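# Align the red-taped fader's knob with its tape line

## Task

Slide the knob of the fader that has red tape next to it until the knob sits level with the mark drawn on that tape, then release it. None of the other faders may be moved.

## Robot and tools

ROBOT. Two six-joint arms with parallel grippers face each other across a table. Their URDF root links sit at left_arm (-0.061, +0.422, +0.109) m, quat_wxyz (+0.564, 0, 0, -0.826) and right_arm (+0.029, -0.553, +0.120) m, quat_wxyz (+0.561, 0, 0, +0.828). Joint ranges in rad, base outward: waist -3.054 to 3.054, shoulder 0.000 to 3.142, elbow 0.000 to 2.356, wrist pitch -1.571 to 1.571, wrist yaw -1.571 to 1.571, wrist roll -3.142 to 3.142.

FRAMES. The scene frame has its origin at the table centre, table surface at z = +0.020 m, +z up, left_arm on the +y side. The arm names do not refer to image sides. Each gripper has its own axes: fingers extend along +x and close along y. The reported end_effector_position (link pinch) lies between the finger pads, 3 to 4 cm short of the tips.

execute_actions(actions). actions is a list of actions, run in order; an empty list only returns state and images. Each action is a table of at most 15 rows, one row per 1/30 s control step; if fewer rows are given, the final row is repeated to fill the 15 steps (0.5 s per action). Every row is a single list of 14 numbers, each in [-1, 1], covering both arms even if one is idle: left_arm dx, dy, dz, rx, ry, rz, opening, then right_arm in the same order. dx to rz are an offset, not a pose: they set the gripper's goal relative to its measured pose at the start of that action (for the first action in a call, the last pose a result reported), expressed in that gripper's own axes. Rows do not accumulate; each is relative to the same start. Scale: 1.0 equals 0.6 m of translation or 180 degrees; rx, ry, rz form one rotation vector. opening is absolute: +1 is fully open (0.088 m), empty fingers touch near -0.80, and values down to -1 close no further. Allow at least about 0.5 s for a full close.

Per step the command is clipped to within 70 mm and 16 degrees of the measured pose, and after an action the arm travels only as far as its last clipped pose, so a large offset must be continued in later actions.

move(target, speed, blocking). target is one 14-number row laid out as above, offsets from the pose in the most recent result that showed one. Each gripper follows a straight line; both arms finish together, in 0.5 to 10 s (cut off at 10 s). speed is each path's top linear speed in m/s, 0.002 to 0.5, default 0.25; rotation is capped at twice that in rad/s and takes the shorter direction. Paths ignore obstacles and the other arm; grippers may lag, drift, or exceed speed near full reach. Opening is applied when the move starts. The move finishes when paths end and everything is still, or 5 s after path end. Its "move:" line reports the ending (done, off_target, moving, held, fault) and limits: paced means the sent pose was clipped; held means a check stopped some steps, after which the arm may lurch faster. Per-gripper distance to target is also given. An ending naming one arm means the other finished normally. With blocking=false the result comes after 0.5 s while motion continues; poll with wait(0), and call wait or stop before sending further rows or moves.

wait(seconds): 0 to 10; runs the scene with last commands held; returns early if a move ends. stop(): brakes a running move (needs room, more when fast); fingers keep moving. zoom_image(camera, region): camera is cam_low, cam_left_wrist or cam_right_wrist; region [x0, y0, x1, y1] in that camera's pixels, top-left origin, up to 504 by 504. read_manual(section): only "licences". finished_scene(scene): pass the current scene number; irreversible; the robot first holds the last command, and the result says whether the goal was met, so the knob must stay aligned.

RESULTS. The state line gives, per arm, gripper position (m), quat_wxyz and velocities in the scene frame; printed position can be off, more at long reach. "Hand target" lines show the pose each controller currently drives toward. "pose unreachable" names an arm whose command the clearance check altered or blocked. grip_measured is finger opening on the command scale; the last Joint positions entry is opening in metres; each gripper may be off by about 1 mm. To hold something, command an opening well under grip_measured. Joint torques are total drive output, offset and noisy.

CAMERAS. All 504x504: cam_low is fixed (pos_world about [-0.424, -0.360, 0.186]); the wrist cameras ride on the hands. Calibration K and T_world_to_cam are supplied and may be off by a couple of degrees and millimetres; a result lists changed camera numbers.

CAUTIONS. Friction can leave a gripper short, tilted, or unmoved on tiny commands; check pose after each motion and correct tilt. Contact force rises with speed and with how far the target lies beyond the contact, so approach the knob slowly with modest overshoot. Load limits (N m): waist 18.2, shoulder 22.5, elbow 22.4, wrist pitch 5.92, wrist yaw 5.9, wrist roll 5.54; reaching one triggers a TORQUE FAULT, halting that arm 10 s. Holding loads heats motors: MOTOR HOT from 50 °C, OVER-TEMPERATURE FAULT at 95 °C, possible power loss. Never let the arms collide or press on each other, never knock objects off the table, and avoid slams or shoving other faders. Loose objects may occasionally get nudged. For an idle arm send the offset back to where it should be in the first call, zeros afterwards, and its desired opening each time.

Each tool is called after "Request:" in YAML: its name, and indented under it one key for each argument.

## Session

Request:
execute_actions:
  actions: []

Request:
zoom_image:
  camera: "cam_low"
  region: [100,180,400,400]

Scene clock: 0.00 s.
left_arm: end_effector_position=(-0.2890, +0.1722, +0.1240) grip_measured=+0.844 end_effector_quat_wxyz=(+0.810, -0.292, +0.420, -0.287) end_effector_velocity=(-0.001, -0.000, +0.001) end_effector_angular_velocity=(-0.006, -0.002, -0.008) | right_arm: end_effector_position=(-0.0860, -0.2600, +0.4428) grip_measured=+0.831 end_effector_quat_wxyz=(+0.562, +0.025, -0.013, +0.827) end_effector_velocity=(-0.000, -0.000, -0.005) end_effector_angular_velocity=(-0.023, -0.002, +0.005)
Joint positions: left_arm=[-0.753  2.14   1.168 -0.849 -1.013 -2.845  0.08 ] | right_arm=[-0.007  0.845  0.644  0.256 -0.004  0.007  0.08 ]
Joint velocities: left_arm=[-0.002 -0.002 -0.002  0.007 -0.007  0.007 -0.   ] | right_arm=[-0.002 -0.002 -0.002 -0.022 -0.007  0.007 -0.   ]
Joint torques (N m, as the arm reports them, + toward a larger angle): no reading
Heat: left arm: hottest shoulder 32 °C (+0.0 °C/min); right arm: hottest elbow 32 °C (+0.0 °C/min).
Hand target (left_arm): -0.289, +0.172, +0.124; +0.810, -0.292, +0.420, -0.287
Hand target (right_arm): -0.086, -0.260, +0.443; +0.562, +0.025, -0.013, +0.827

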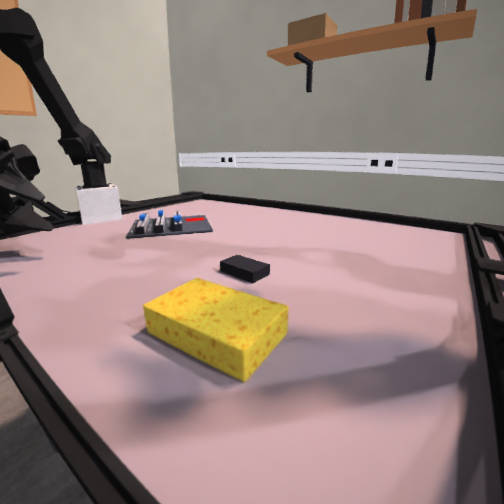

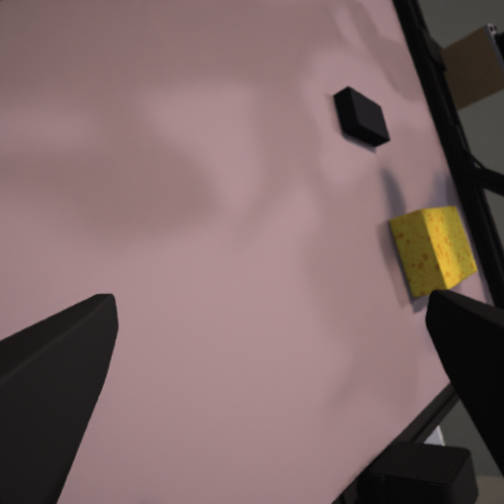

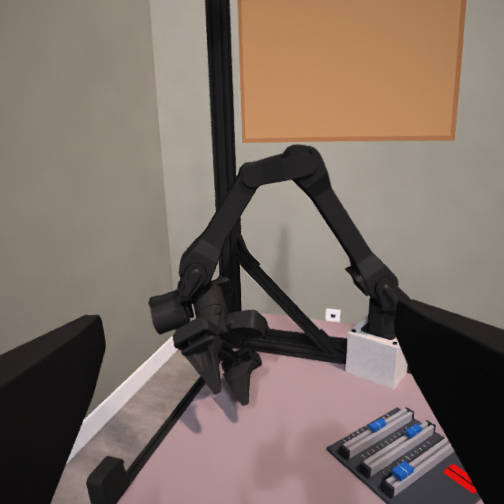

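Region (100, 180, 400, 400) of cam_low's 504x504 image, scaled by 1.680, with more detail than that image has; it fills the top 370 rows of this view, and the rest is white.

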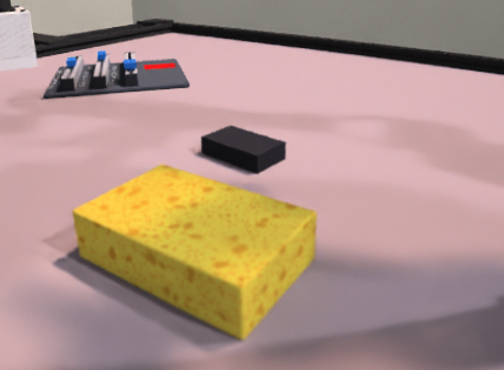

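Request:
move:
  target: [0.158,0,0.4,0.19,0.265,0.204,0.8,0,0,0,0,0,0,0.8]
  speed: 0.35

Scene clock: 4.13 s.
left_arm: end_effector_position=(-0.0380, +0.1629, +0.1885) grip_measured=+0.800 end_effector_quat_wxyz=(+0.674, +0.227, +0.667, -0.222) end_effector_velocity=(+0.004, +0.004, +0.000) end_effector_angular_velocity=(+0.024, -0.020, -0.005) | right_arm: end_effector_position=(-0.0860, -0.2600, +0.4429) grip_measured=+0.800 end_effector_quat_wxyz=(+0.562, +0.025, -0.013, +0.827) end_effector_velocity=(-0.000, -0.000, -0.002) end_effector_angular_velocity=(+0.001, -0.023, +0.004)
Joint positions: left_arm=[ 0.454  1.567  1.044 -1.052 -0.012 -0.843  0.078] | right_arm=[-0.007  0.845  0.644  0.257 -0.004  0.007  0.078]
Joint velocities: left_arm=[ 0.002  0.002  0.002 -0.022 -0.022  0.007 -0.   ] | right_arm=[-0.002 -0.002 -0.002 -0.007 -0.007 -0.022  0.   ]
Joint torques (N m, as the arm reports them, + toward a larger angle): left_arm=[ 0.33 -5.35  6.95  0.28  0.09  0.09] | right_arm=[-0.04 -2.77  7.83  2.    0.    0.  ]
Heat: left arm: hottest shoulder 32 °C (+0.0 °C/min); right arm: hottest elbow 33 °C (+0.0 °C/min).
Hand target (left_arm): -0.037, +0.161, +0.189; +0.673, +0.227, +0.668, -0.222
Hand target (right_arm): -0.086, -0.260, +0.443; +0.562, +0.025, -0.013, +0.827
Off the commanded pose (left_arm): 0.003 m, 1 deg.
Off the commanded pose (right_arm): 0.000 m, 0 deg.
move: done
camera_calibration (this result's frames):
cam_left_wrist: T_world_to_cam=[[-0.592736, -0.80515, 0.0199199, 0.109857], [-0.745457, 0.557818, 0.364874, -0.161051], [-0.30489, 0.201424, -0.930844, 0.204553], [0, 0, 0, 1]] pos_world=[0.00742585, 0.137087, 0.246982]
cam_right_wrist: T_world_to_cam=[[0.951913, 0.303587, -0.041183, 0.177005], [0.0397499, -0.255673, -0.965946, 0.396457], [-0.303778, 0.91786, -0.255446, 0.403644], [0, 0, 0, 1]] pos_world=[-0.0616343, -0.322862, 0.493355]

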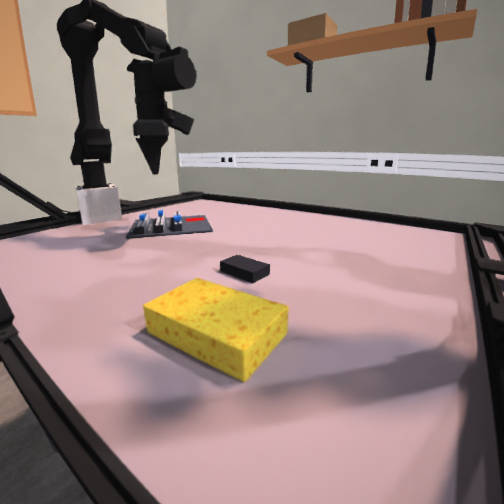

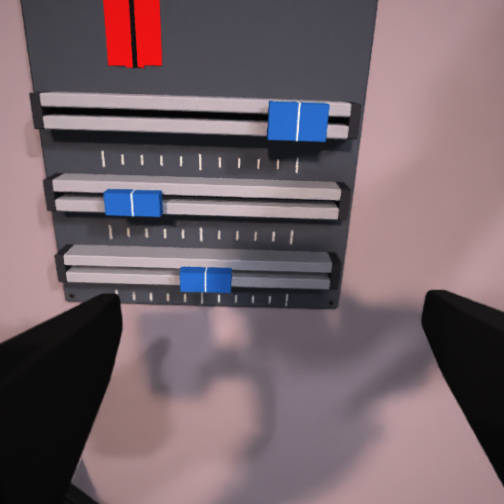

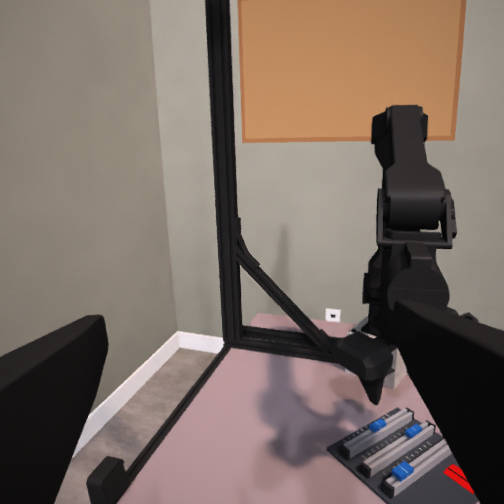

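Request:
move:
  target: [0.14,-0.032,0.063,0.008,0,0,0.3,0,0,0,0,0,0,0.8]

Request:
zoom_image:
  camera: "cam_low"
  region: [120,160,230,250]

Scene clock: 5.77 s.
left_arm: end_effector_position=(-0.0199, +0.1257, +0.1062) grip_measured=+0.300 end_effector_quat_wxyz=(+0.672, +0.235, +0.663, -0.232) end_effector_velocity=(-0.001, +0.002, -0.004) end_effector_angular_velocity=(+0.008, -0.006, +0.000) | right_arm: end_effector_position=(-0.0860, -0.2600, +0.4431) grip_measured=+0.800 end_effector_quat_wxyz=(+0.562, +0.025, -0.013, +0.827) end_effector_velocity=(+0.002, +0.000, +0.000) end_effector_angular_velocity=(+0.006, -0.021, -0.011)
Joint positions: left_arm=[ 0.504  1.843  1.002 -0.727 -0.012 -0.767  0.054] | right_arm=[-0.007  0.845  0.644  0.257 -0.004  0.007  0.078]
Joint velocities: left_arm=[-0.007  0.007 -0.007  0.007 -0.007 -0.007 -0.   ] | right_arm=[-0.002 -0.002  0.002 -0.007  0.007 -0.022 -0.   ]
Joint torques (N m, as the arm reports them, + toward a larger angle): left_arm=[ 0.27 -6.82  5.24  0.48 -0.09  0.06] | right_arm=[-0.03 -2.75  7.82  2.   -0.01  0.  ]
Heat: left arm: hottest shoulder 33 °C (+10.4 °C/min); right arm: hottest elbow 33 °C (+10.4 °C/min).
Hand target (left_arm): -0.019, +0.126, +0.104; +0.671, +0.236, +0.664, -0.230
Hand target (right_arm): -0.086, -0.260, +0.443; +0.562, +0.025, -0.013, +0.827
Off the commanded pose (left_arm): 0.002 m, 0 deg.
Off the commanded pose (right_arm): 0.000 m, 0 deg.
move: done
camera_calibration (this result's frames):
cam_left_wrist: T_world_to_cam=[[-0.613433, -0.789415, 0.0229071, 0.0895606], [-0.731021, 0.578555, 0.361777, -0.0987952], [-0.298845, 0.20518, -0.931983, 0.140786], [0, 0, 0, 1]] pos_world=[0.0247914, 0.0989723, 0.164901]
cam_right_wrist: T_world_to_cam=[[0.951907, 0.303602, -0.0412074, 0.177026], [0.0396158, -0.25533, -0.966042, 0.396749], [-0.303814, 0.91795, -0.255078, 0.403555], [0, 0, 0, 1]] pos_world=[-0.0616242, -0.322888, 0.493509]

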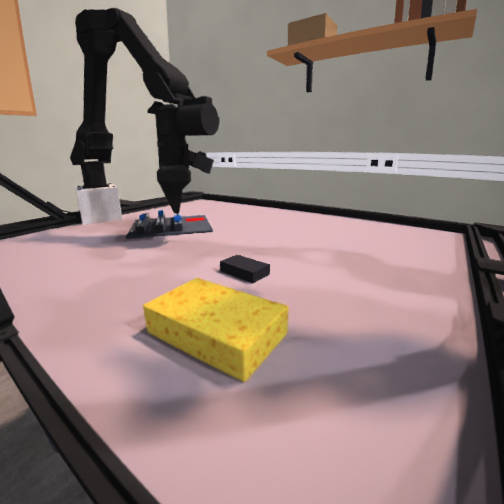

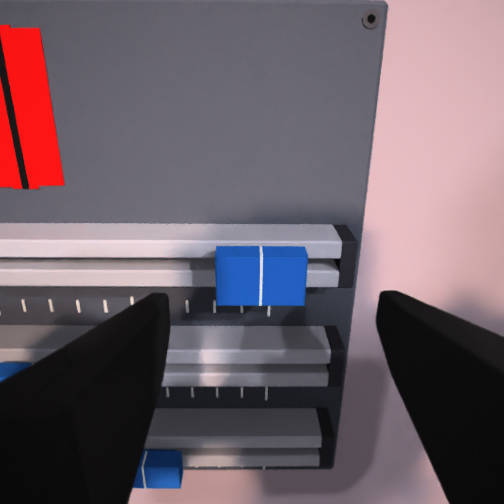

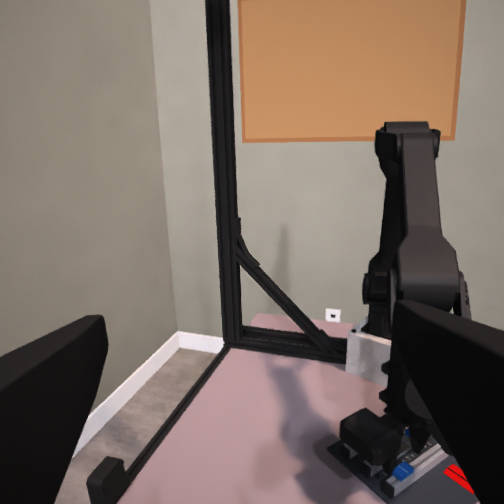

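Region (120, 160, 230, 250) of cam_low's 504x504 image, scaled by 4.582, with more detail than that image has; it fills the top 412 rows of this view, and the rest is white.

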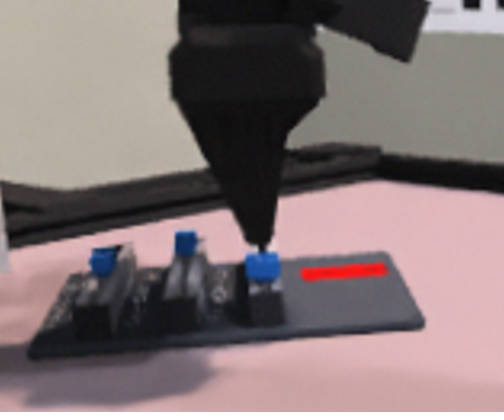

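Request:
move:
  target: [0.044,0,0,0,0,0,0.05,0,0,0,0,0,0,0.8]
  speed: 0.08

Request:
move:
  target: [0,0.13,0,0,0,0,0.05,0,0,0,0,0,0,0.8]
  speed: 0.08

Scene clock: 7.30 s.
left_arm: end_effector_position=(-0.0196, +0.1229, +0.0834) grip_measured=+0.050 end_effector_quat_wxyz=(+0.674, +0.231, +0.661, -0.236) end_effector_velocity=(-0.000, +0.005, +0.000) end_effector_angular_velocity=(+0.022, -0.004, +0.020) | right_arm: end_effector_position=(-0.0860, -0.2600, +0.4431) grip_measured=+0.800 end_effector_quat_wxyz=(+0.562, +0.025, -0.013, +0.827) end_effector_velocity=(-0.002, -0.001, -0.004) end_effector_angular_velocity=(-0.009, -0.012, +0.009)
Joint positions: left_arm=[ 0.504  1.899  0.966 -0.623 -0.012 -0.766  0.041] | right_arm=[-0.007  0.845  0.644  0.257 -0.004  0.007  0.078]
Joint velocities: left_arm=[-0.002 -0.002 -0.002 -0.022 -0.007 -0.022 -0.   ] | right_arm=[ 0.002 -0.002 -0.007 -0.007 -0.007 -0.007 -0.   ]
Joint torques (N m, as the arm reports them, + toward a larger angle): left_arm=[ 0.05 -7.01  4.24  0.59 -0.06  0.01] | right_arm=[-0.05 -2.76  7.82  2.    0.    0.  ]
Heat: left arm: hottest shoulder 33 °C (+8.2 °C/min); right arm: hottest elbow 34 °C (+16.4 °C/min).
Hand target (left_arm): -0.020, +0.126, +0.080; +0.672, +0.235, +0.663, -0.232
Hand target (right_arm): -0.086, -0.260, +0.443; +0.562, +0.025, -0.013, +0.827
Off the commanded pose (left_arm): 0.005 m, 1 deg.
Off the commanded pose (right_arm): 0.000 m, 0 deg.
move: done
camera_calibration (this result's frames):
cam_left_wrist: T_world_to_cam=[[-0.613777, -0.788852, 0.0314725, 0.0873112], [-0.731371, 0.583161, 0.353581, -0.0885289], [-0.297276, 0.194002, -0.934874, 0.12182], [0, 0, 0, 1]] pos_world=[0.0250564, 0.0968688, 0.142441]
cam_right_wrist: T_world_to_cam=[[0.951907, 0.303602, -0.0412074, 0.177026], [0.0396158, -0.25533, -0.966042, 0.396749], [-0.303814, 0.91795, -0.255078, 0.403555], [0, 0, 0, 1]] pos_world=[-0.0616242, -0.322888, 0.493509]

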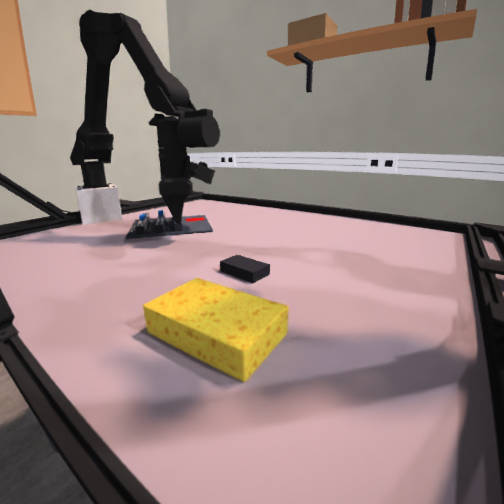

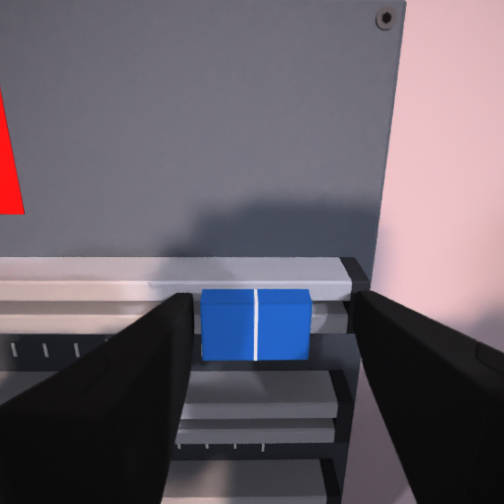

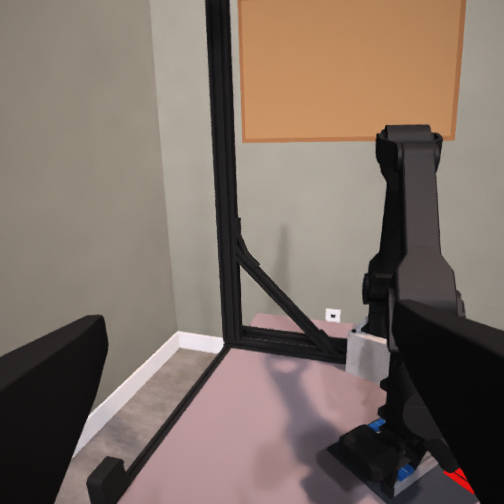

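Scene clock: 8.63 s.
left_arm: end_effector_position=(+0.0280, +0.1825, +0.0820) grip_measured=+0.051 end_effector_quat_wxyz=(+0.672, +0.233, +0.662, -0.236) end_effector_velocity=(+0.001, -0.001, +0.000) end_effector_angular_velocity=(-0.004, -0.009, -0.010) | right_arm: end_effector_position=(-0.0860, -0.2600, +0.4431) grip_measured=+0.800 end_effector_quat_wxyz=(+0.562, +0.025, -0.013, +0.827) end_effector_velocity=(-0.002, -0.001, -0.002) end_effector_angular_velocity=(-0.004, -0.010, +0.009)
Joint positions: left_arm=[ 0.723  1.757  0.766 -0.567 -0.008 -0.545  0.041] | right_arm=[-0.007  0.845  0.644  0.257 -0.004  0.007  0.078]
Joint velocities: left_arm=[-0.002 -0.002 -0.002  0.007 -0.007  0.007 -0.   ] | right_arm=[ 0.002 -0.002 -0.002 -0.007 -0.007 -0.007 -0.   ]
Joint torques (N m, as the arm reports them, + toward a larger angle): left_arm=[ 0.47 -7.87  4.04  0.45 -0.15  0.06] | right_arm=[-0.04 -2.77  7.86  2.    0.    0.  ]
Heat: left arm: hottest shoulder 33 °C (+6.9 °C/min); right arm: hottest elbow 34 °C (+13.9 °C/min).
Hand target (left_arm): +0.029, +0.184, +0.083; +0.674, +0.232, +0.661, -0.235
Hand target (right_arm): -0.086, -0.260, +0.443; +0.562, +0.025, -0.013, +0.827
Off the commanded pose (left_arm): 0.002 m, 0 deg.
Off the commanded pose (right_arm): 0.000 m, 0 deg.
move: done
camera_calibration (this result's frames):
cam_left_wrist: T_world_to_cam=[[-0.615233, -0.787788, 0.0296439, 0.163619], [-0.729451, 0.58313, 0.357577, -0.0883685], [-0.298981, 0.198369, -0.933413, 0.122286], [0, 0, 0, 1]] pos_world=[0.0727645, 0.156169, 0.140891]
cam_right_wrist: T_world_to_cam=[[0.951907, 0.303602, -0.0412074, 0.177026], [0.0396158, -0.25533, -0.966042, 0.396749], [-0.303814, 0.91795, -0.255078, 0.403555], [0, 0, 0, 1]] pos_world=[-0.0616242, -0.322888, 0.493509]

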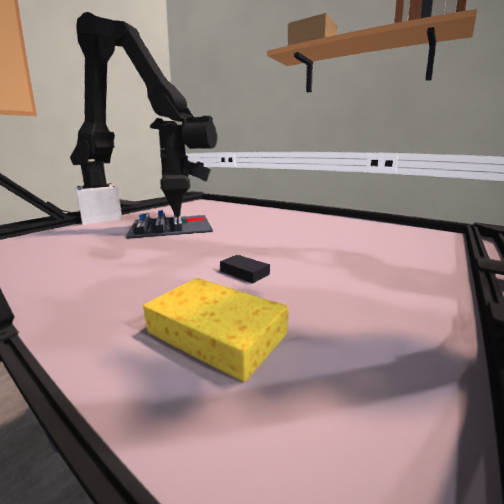

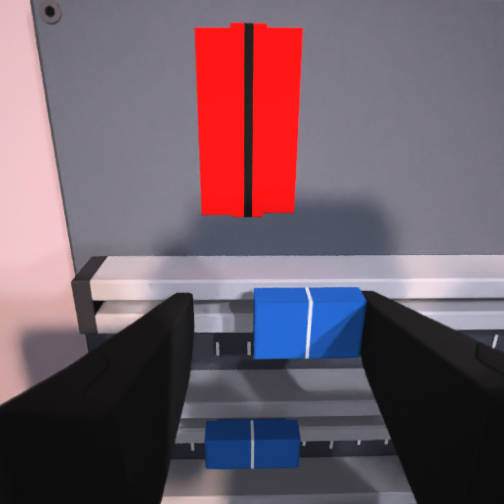

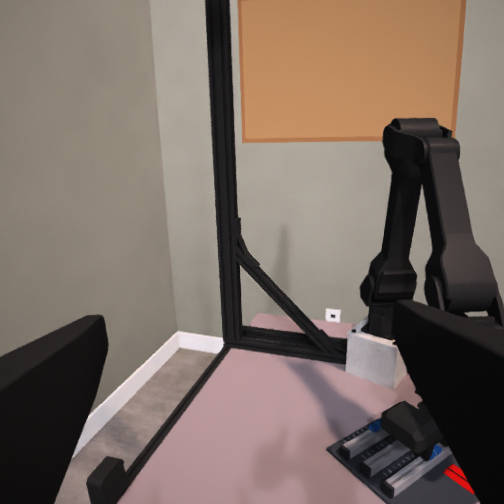

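Request:
move:
  target: [0,0.0245,0,0,0,0,0.05,0,0,0,0,0,0,0.8]
  speed: 0.04

Request:
move:
  target: [-0.07,-0.02,0,0,0,0,0.4,0,0,0,0,0,0,0.8]
  speed: 0.15

Scene clock: 9.83 s.
left_arm: end_effector_position=(+0.0356, +0.1920, +0.0815) grip_measured=+0.051 end_effector_quat_wxyz=(+0.670, +0.234, +0.664, -0.237) end_effector_velocity=(-0.002, +0.006, +0.000) end_effector_angular_velocity=(+0.023, +0.002, +0.005) | right_arm: end_effector_position=(-0.0860, -0.2600, +0.4431) grip_measured=+0.800 end_effector_quat_wxyz=(+0.562, +0.025, -0.013, +0.827) end_effector_velocity=(-0.000, -0.000, -0.004) end_effector_angular_velocity=(-0.009, -0.012, +0.004)
Joint positions: left_arm=[ 0.767  1.74   0.742 -0.563 -0.003 -0.497  0.041] | right_arm=[-0.007  0.845  0.644  0.257 -0.004  0.007  0.078]
Joint velocities: left_arm=[-0.002 -0.007 -0.007 -0.022 -0.007 -0.007 -0.   ] | right_arm=[-0.002 -0.002 -0.007 -0.007 -0.007 -0.007 -0.   ]
Joint torques (N m, as the arm reports them, + toward a larger angle): left_arm=[ 0.49 -7.62  3.8   0.54 -0.22  0.04] | right_arm=[-0.05 -2.77  7.84  2.01  0.    0.  ]
Heat: left arm: hottest shoulder 33 °C (+6.1 °C/min); right arm: hottest elbow 34 °C (+12.2 °C/min).
Hand target (left_arm): +0.037, +0.194, +0.082; +0.672, +0.233, +0.662, -0.235
Hand target (right_arm): -0.086, -0.260, +0.443; +0.562, +0.025, -0.013, +0.827
Off the commanded pose (left_arm): 0.003 m, 0 deg.
Off the commanded pose (right_arm): 0.000 m, 0 deg.
move: done
camera_calibration (this result's frames):
cam_left_wrist: T_world_to_cam=[[-0.618122, -0.785445, 0.0316361, 0.175245], [-0.725454, 0.585485, 0.361835, -0.0891304], [-0.302724, 0.200708, -0.931705, 0.121742], [0, 0, 0, 1]] pos_world=[0.080517, 0.165395, 0.140134]
cam_right_wrist: T_world_to_cam=[[0.951907, 0.303602, -0.0412074, 0.177026], [0.0396158, -0.25533, -0.966042, 0.396749], [-0.303814, 0.91795, -0.255078, 0.403555], [0, 0, 0, 1]] pos_world=[-0.0616242, -0.322888, 0.493509]

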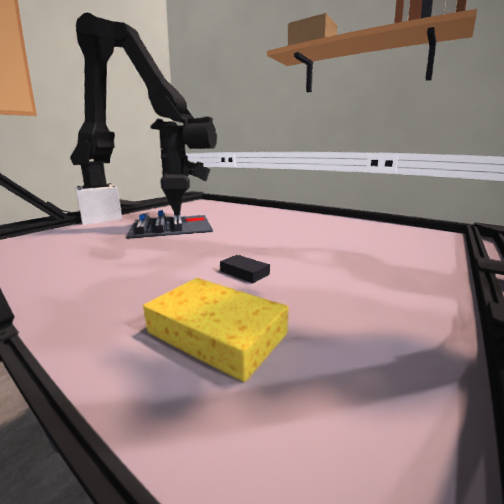

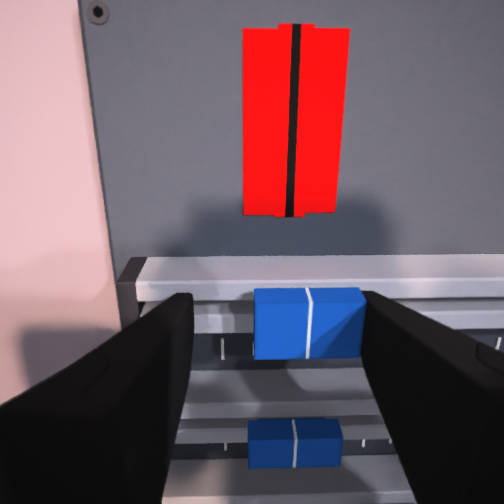

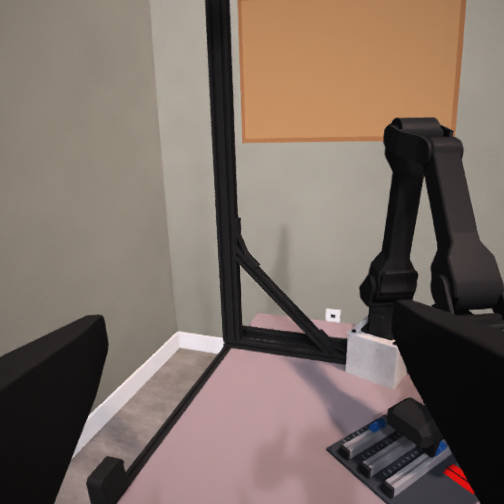

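Scene clock: 10.63 s.
left_arm: end_effector_position=(+0.0278, +0.1859, +0.1201) grip_measured=+0.400 end_effector_quat_wxyz=(+0.667, +0.237, +0.667, -0.234) end_effector_velocity=(+0.002, -0.001, +0.002) end_effector_angular_velocity=(+0.000, -0.008, +0.010) | right_arm: end_effector_position=(-0.0860, -0.2600, +0.4431) grip_measured=+0.800 end_effector_quat_wxyz=(+0.562, +0.025, -0.013, +0.827) end_effector_velocity=(+0.002, +0.000, -0.002) end_effector_angular_velocity=(-0.004, -0.009, -0.010)
Joint positions: left_arm=[ 0.73   1.654  0.837 -0.757 -0.003 -0.535  0.059] | right_arm=[-0.007  0.845  0.644  0.257 -0.004  0.007  0.078]
Joint velocities: left_arm=[ 0.002 -0.002  0.007 -0.007 -0.007 -0.007  0.   ] | right_arm=[-0.002 -0.002 -0.002 -0.007  0.007 -0.007  0.   ]
Joint torques (N m, as the arm reports them, + toward a larger angle): left_arm=[-0.28 -7.54  6.26  0.27 -0.03 -0.06] | right_arm=[-0.02 -2.74  7.83  2.    0.01 -0.01]
Heat: left arm: hottest shoulder 33 °C (+5.6 °C/min); right arm: hottest elbow 34 °C (+11.3 °C/min).
Hand target (left_arm): +0.028, +0.183, +0.124; +0.670, +0.234, +0.664, -0.238
Hand target (right_arm): -0.086, -0.260, +0.443; +0.562, +0.025, -0.013, +0.827
Off the commanded pose (left_arm): 0.005 m, 1 deg.
Off the commanded pose (right_arm): 0.000 m, 0 deg.
move: done
camera_calibration (this result's frames):
cam_left_wrist: T_world_to_cam=[[-0.617685, -0.78602, 0.0252666, 0.165308], [-0.723905, 0.580839, 0.372273, -0.105643], [-0.30729, 0.211657, -0.927779, 0.154129], [0, 0, 0, 1]] pos_world=[0.0729954, 0.158674, 0.178149]
cam_right_wrist: T_world_to_cam=[[0.951907, 0.303602, -0.0412074, 0.177026], [0.0396158, -0.25533, -0.966042, 0.396749], [-0.303814, 0.91795, -0.255078, 0.403555], [0, 0, 0, 1]] pos_world=[-0.0616242, -0.322888, 0.493509]

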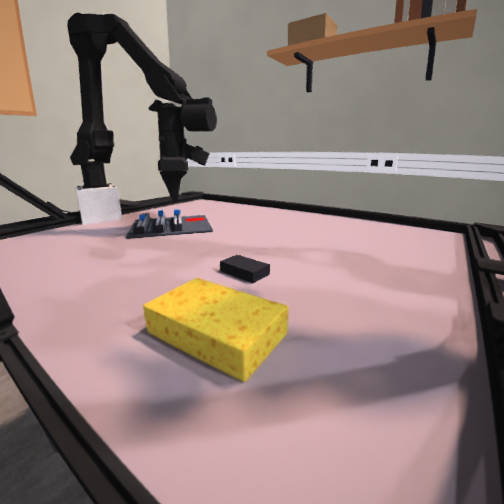

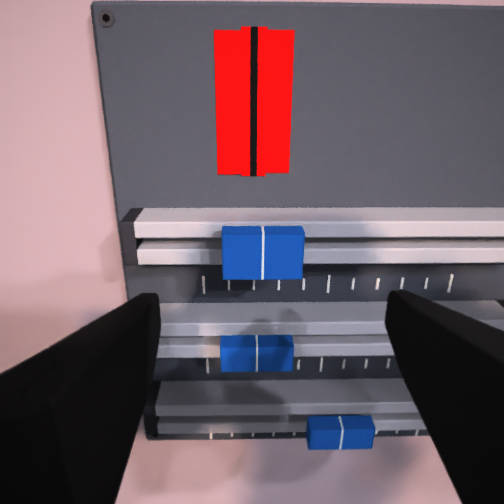

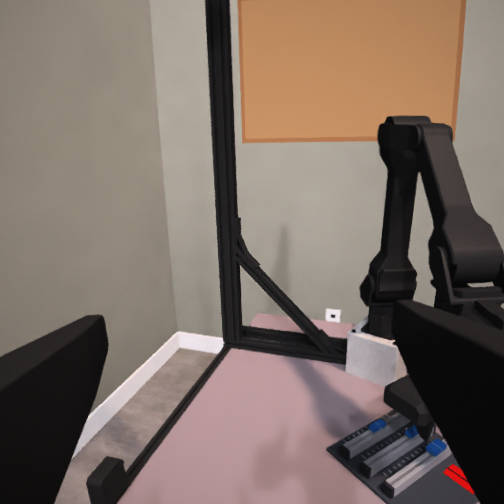

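Request:
move:
  target: [0.068,0.012,0,0,0,0,0.4,0,0,0,0,0,0,0.8]
  speed: 0.1

Scene clock: 12.73 s.
left_arm: end_effector_position=(+0.0324, +0.1888, +0.0822) grip_measured=+0.400 end_effector_quat_wxyz=(+0.669, +0.234, +0.664, -0.237) end_effector_velocity=(+0.002, -0.005, -0.000) end_effector_angular_velocity=(-0.018, -0.015, -0.010) | right_arm: end_effector_position=(-0.0860, -0.2600, +0.4431) grip_measured=+0.800 end_effector_quat_wxyz=(+0.562, +0.025, -0.013, +0.827) end_effector_velocity=(-0.002, -0.001, -0.002) end_effector_angular_velocity=(+0.002, -0.024, +0.018)
Joint positions: left_arm=[ 0.751  1.745  0.752 -0.57  -0.003 -0.514  0.059] | right_arm=[-0.007  0.845  0.644  0.257 -0.004  0.007  0.078]
Joint velocities: left_arm=[-0.002  0.002  0.002  0.022 -0.007  0.007 -0.   ] | right_arm=[-0.002 -0.002 -0.002 -0.007 -0.022 -0.022 -0.   ]
Joint torques (N m, as the arm reports them, + toward a larger angle): left_arm=[ 0.34 -5.53  4.1   0.58 -0.03  0.06] | right_arm=[-0.06 -2.75  7.83  2.01  0.01  0.01]
Heat: left arm: hottest shoulder 34 °C (+9.4 °C/min); right arm: hottest elbow 35 °C (+14.1 °C/min).
Hand target (left_arm): +0.032, +0.192, +0.079; +0.667, +0.237, +0.667, -0.234
Hand target (right_arm): -0.086, -0.260, +0.443; +0.562, +0.025, -0.013, +0.827
Off the commanded pose (left_arm): 0.004 m, 1 deg.
Off the commanded pose (right_arm): 0.000 m, 0 deg.
move: done
camera_calibration (this result's frames):
cam_left_wrist: T_world_to_cam=[[-0.618401, -0.78525, 0.0310347, 0.170737], [-0.72498, 0.585288, 0.363101, -0.0899597], [-0.303289, 0.202042, -0.931233, 0.121778], [0, 0, 0, 1]] pos_world=[0.077299, 0.162119, 0.140769]
cam_right_wrist: T_world_to_cam=[[0.951907, 0.303602, -0.0412074, 0.177026], [0.0396158, -0.25533, -0.966042, 0.396749], [-0.303814, 0.91795, -0.255078, 0.403555], [0, 0, 0, 1]] pos_world=[-0.0616242, -0.322888, 0.493509]

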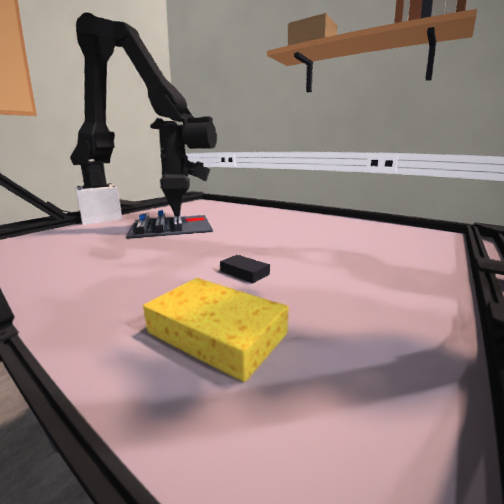

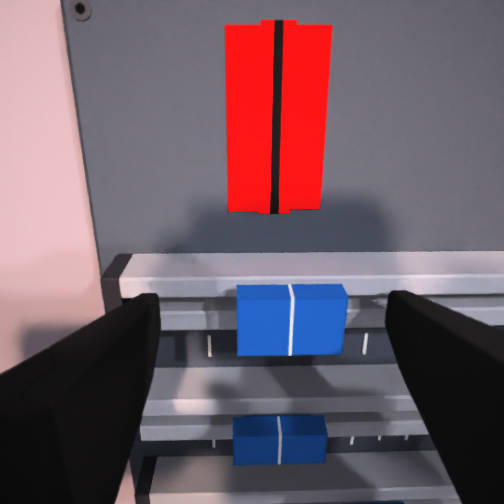

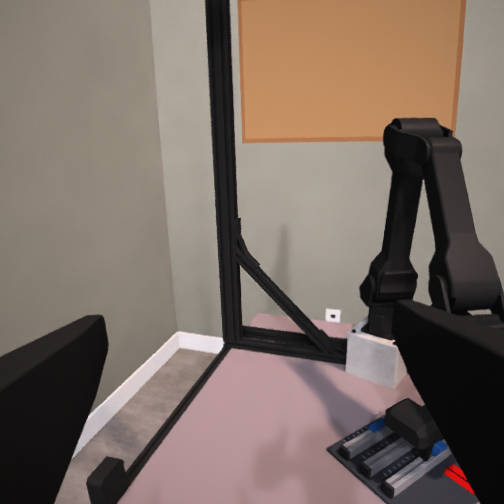

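Request:
execute_actions:
  actions:
    - [[0,0,0,0,0,0,-0.1,0,0,0,0,0,0,0.8]]
    - [[0,0,0,0,0,0,-0.22,0,0,0,0,0,0,0.8]]
    - [[0,0,0,0,0,0,0.4,0,0,0,0,0,0,0.8]]
    - [[-0.06,0,0,0,0,0,0.4,0,0,0,0,0,0,0.8]]

Scene clock: 17.27 s.
left_arm: end_effector_position=(+0.0312, +0.1913, +0.1148) grip_measured=+0.400 end_effector_quat_wxyz=(+0.666, +0.237, +0.667, -0.234) end_effector_velocity=(-0.002, +0.007, -0.001) end_effector_angular_velocity=(+0.028, +0.003, +0.005) | right_arm: end_effector_position=(-0.0860, -0.2600, +0.4433) grip_measured=+0.800 end_effector_quat_wxyz=(+0.562, +0.025, -0.013, +0.827) end_effector_velocity=(+0.000, -0.002, +0.003) end_effector_angular_velocity=(+0.014, -0.003, +0.004)
Joint positions: left_arm=[ 0.751  1.653  0.811 -0.731 -0.002 -0.514  0.059] | right_arm=[-0.007  0.845  0.645  0.257 -0.004  0.007  0.078]
Joint velocities: left_arm=[-0.002 -0.002 -0.007 -0.022 -0.007 -0.007 -0.   ] | right_arm=[-0.002 -0.007 -0.002  0.007 -0.007 -0.007 -0.   ]
Joint torques (N m, as the arm reports them, + toward a larger angle): left_arm=[ 0.08 -7.34  5.85  0.27 -0.02  0.  ] | right_arm=[-0.08 -2.78  7.84  2.01  0.    0.  ]
Heat: left arm: hottest shoulder 34 °C (+6.9 °C/min); right arm: hottest elbow 35 °C (+10.4 °C/min).
Hand target (left_arm): +0.032, +0.189, +0.118; +0.669, +0.234, +0.664, -0.237
Hand target (right_arm): -0.086, -0.260, +0.443; +0.562, +0.025, -0.013, +0.827
Off the commanded pose (left_arm): 0.004 m, 1 deg.
Off the commanded pose (right_arm): 0.000 m, 0 deg.
camera_calibration (this result's frames):
cam_left_wrist: T_world_to_cam=[[-0.617942, -0.785774, 0.0266114, 0.171564], [-0.723123, 0.581307, 0.373062, -0.104497], [-0.308612, 0.211287, -0.927425, 0.149247], [0, 0, 0, 1]] pos_world=[0.0765115, 0.164022, 0.172834]
cam_right_wrist: T_world_to_cam=[[0.951902, 0.303617, -0.0412317, 0.177047], [0.0394816, -0.254986, -0.966138, 0.39704], [-0.303849, 0.918041, -0.254709, 0.403467], [0, 0, 0, 1]] pos_world=[-0.0616141, -0.322913, 0.493662]

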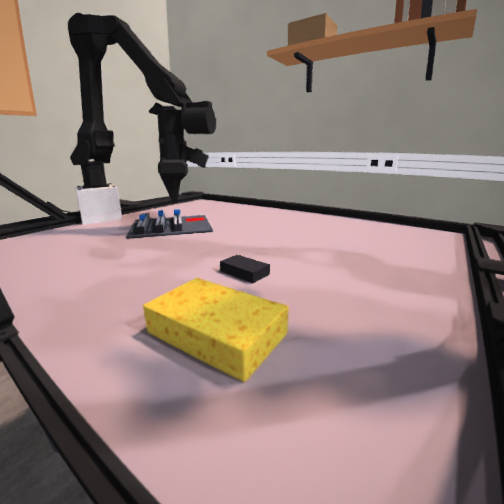

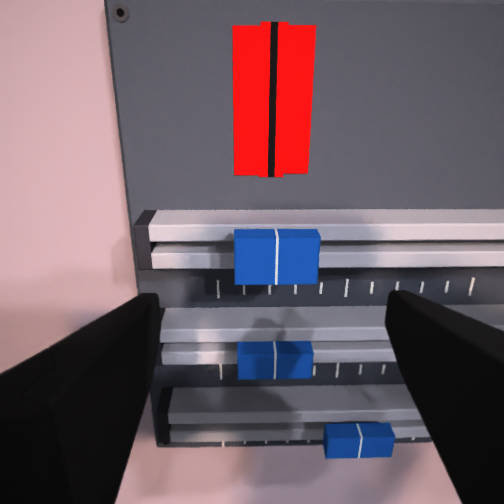

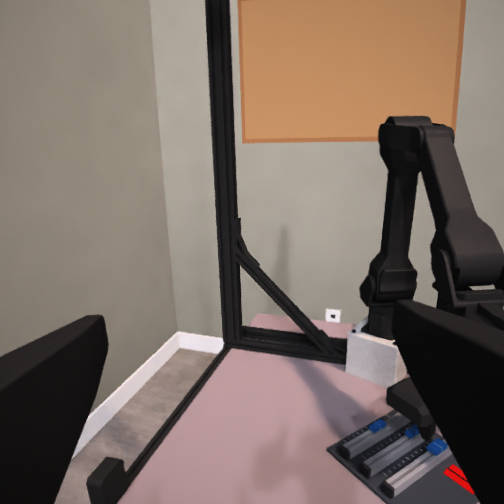

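Request:
finished_scene:
  scene: 1

The scene is finished: the task was done.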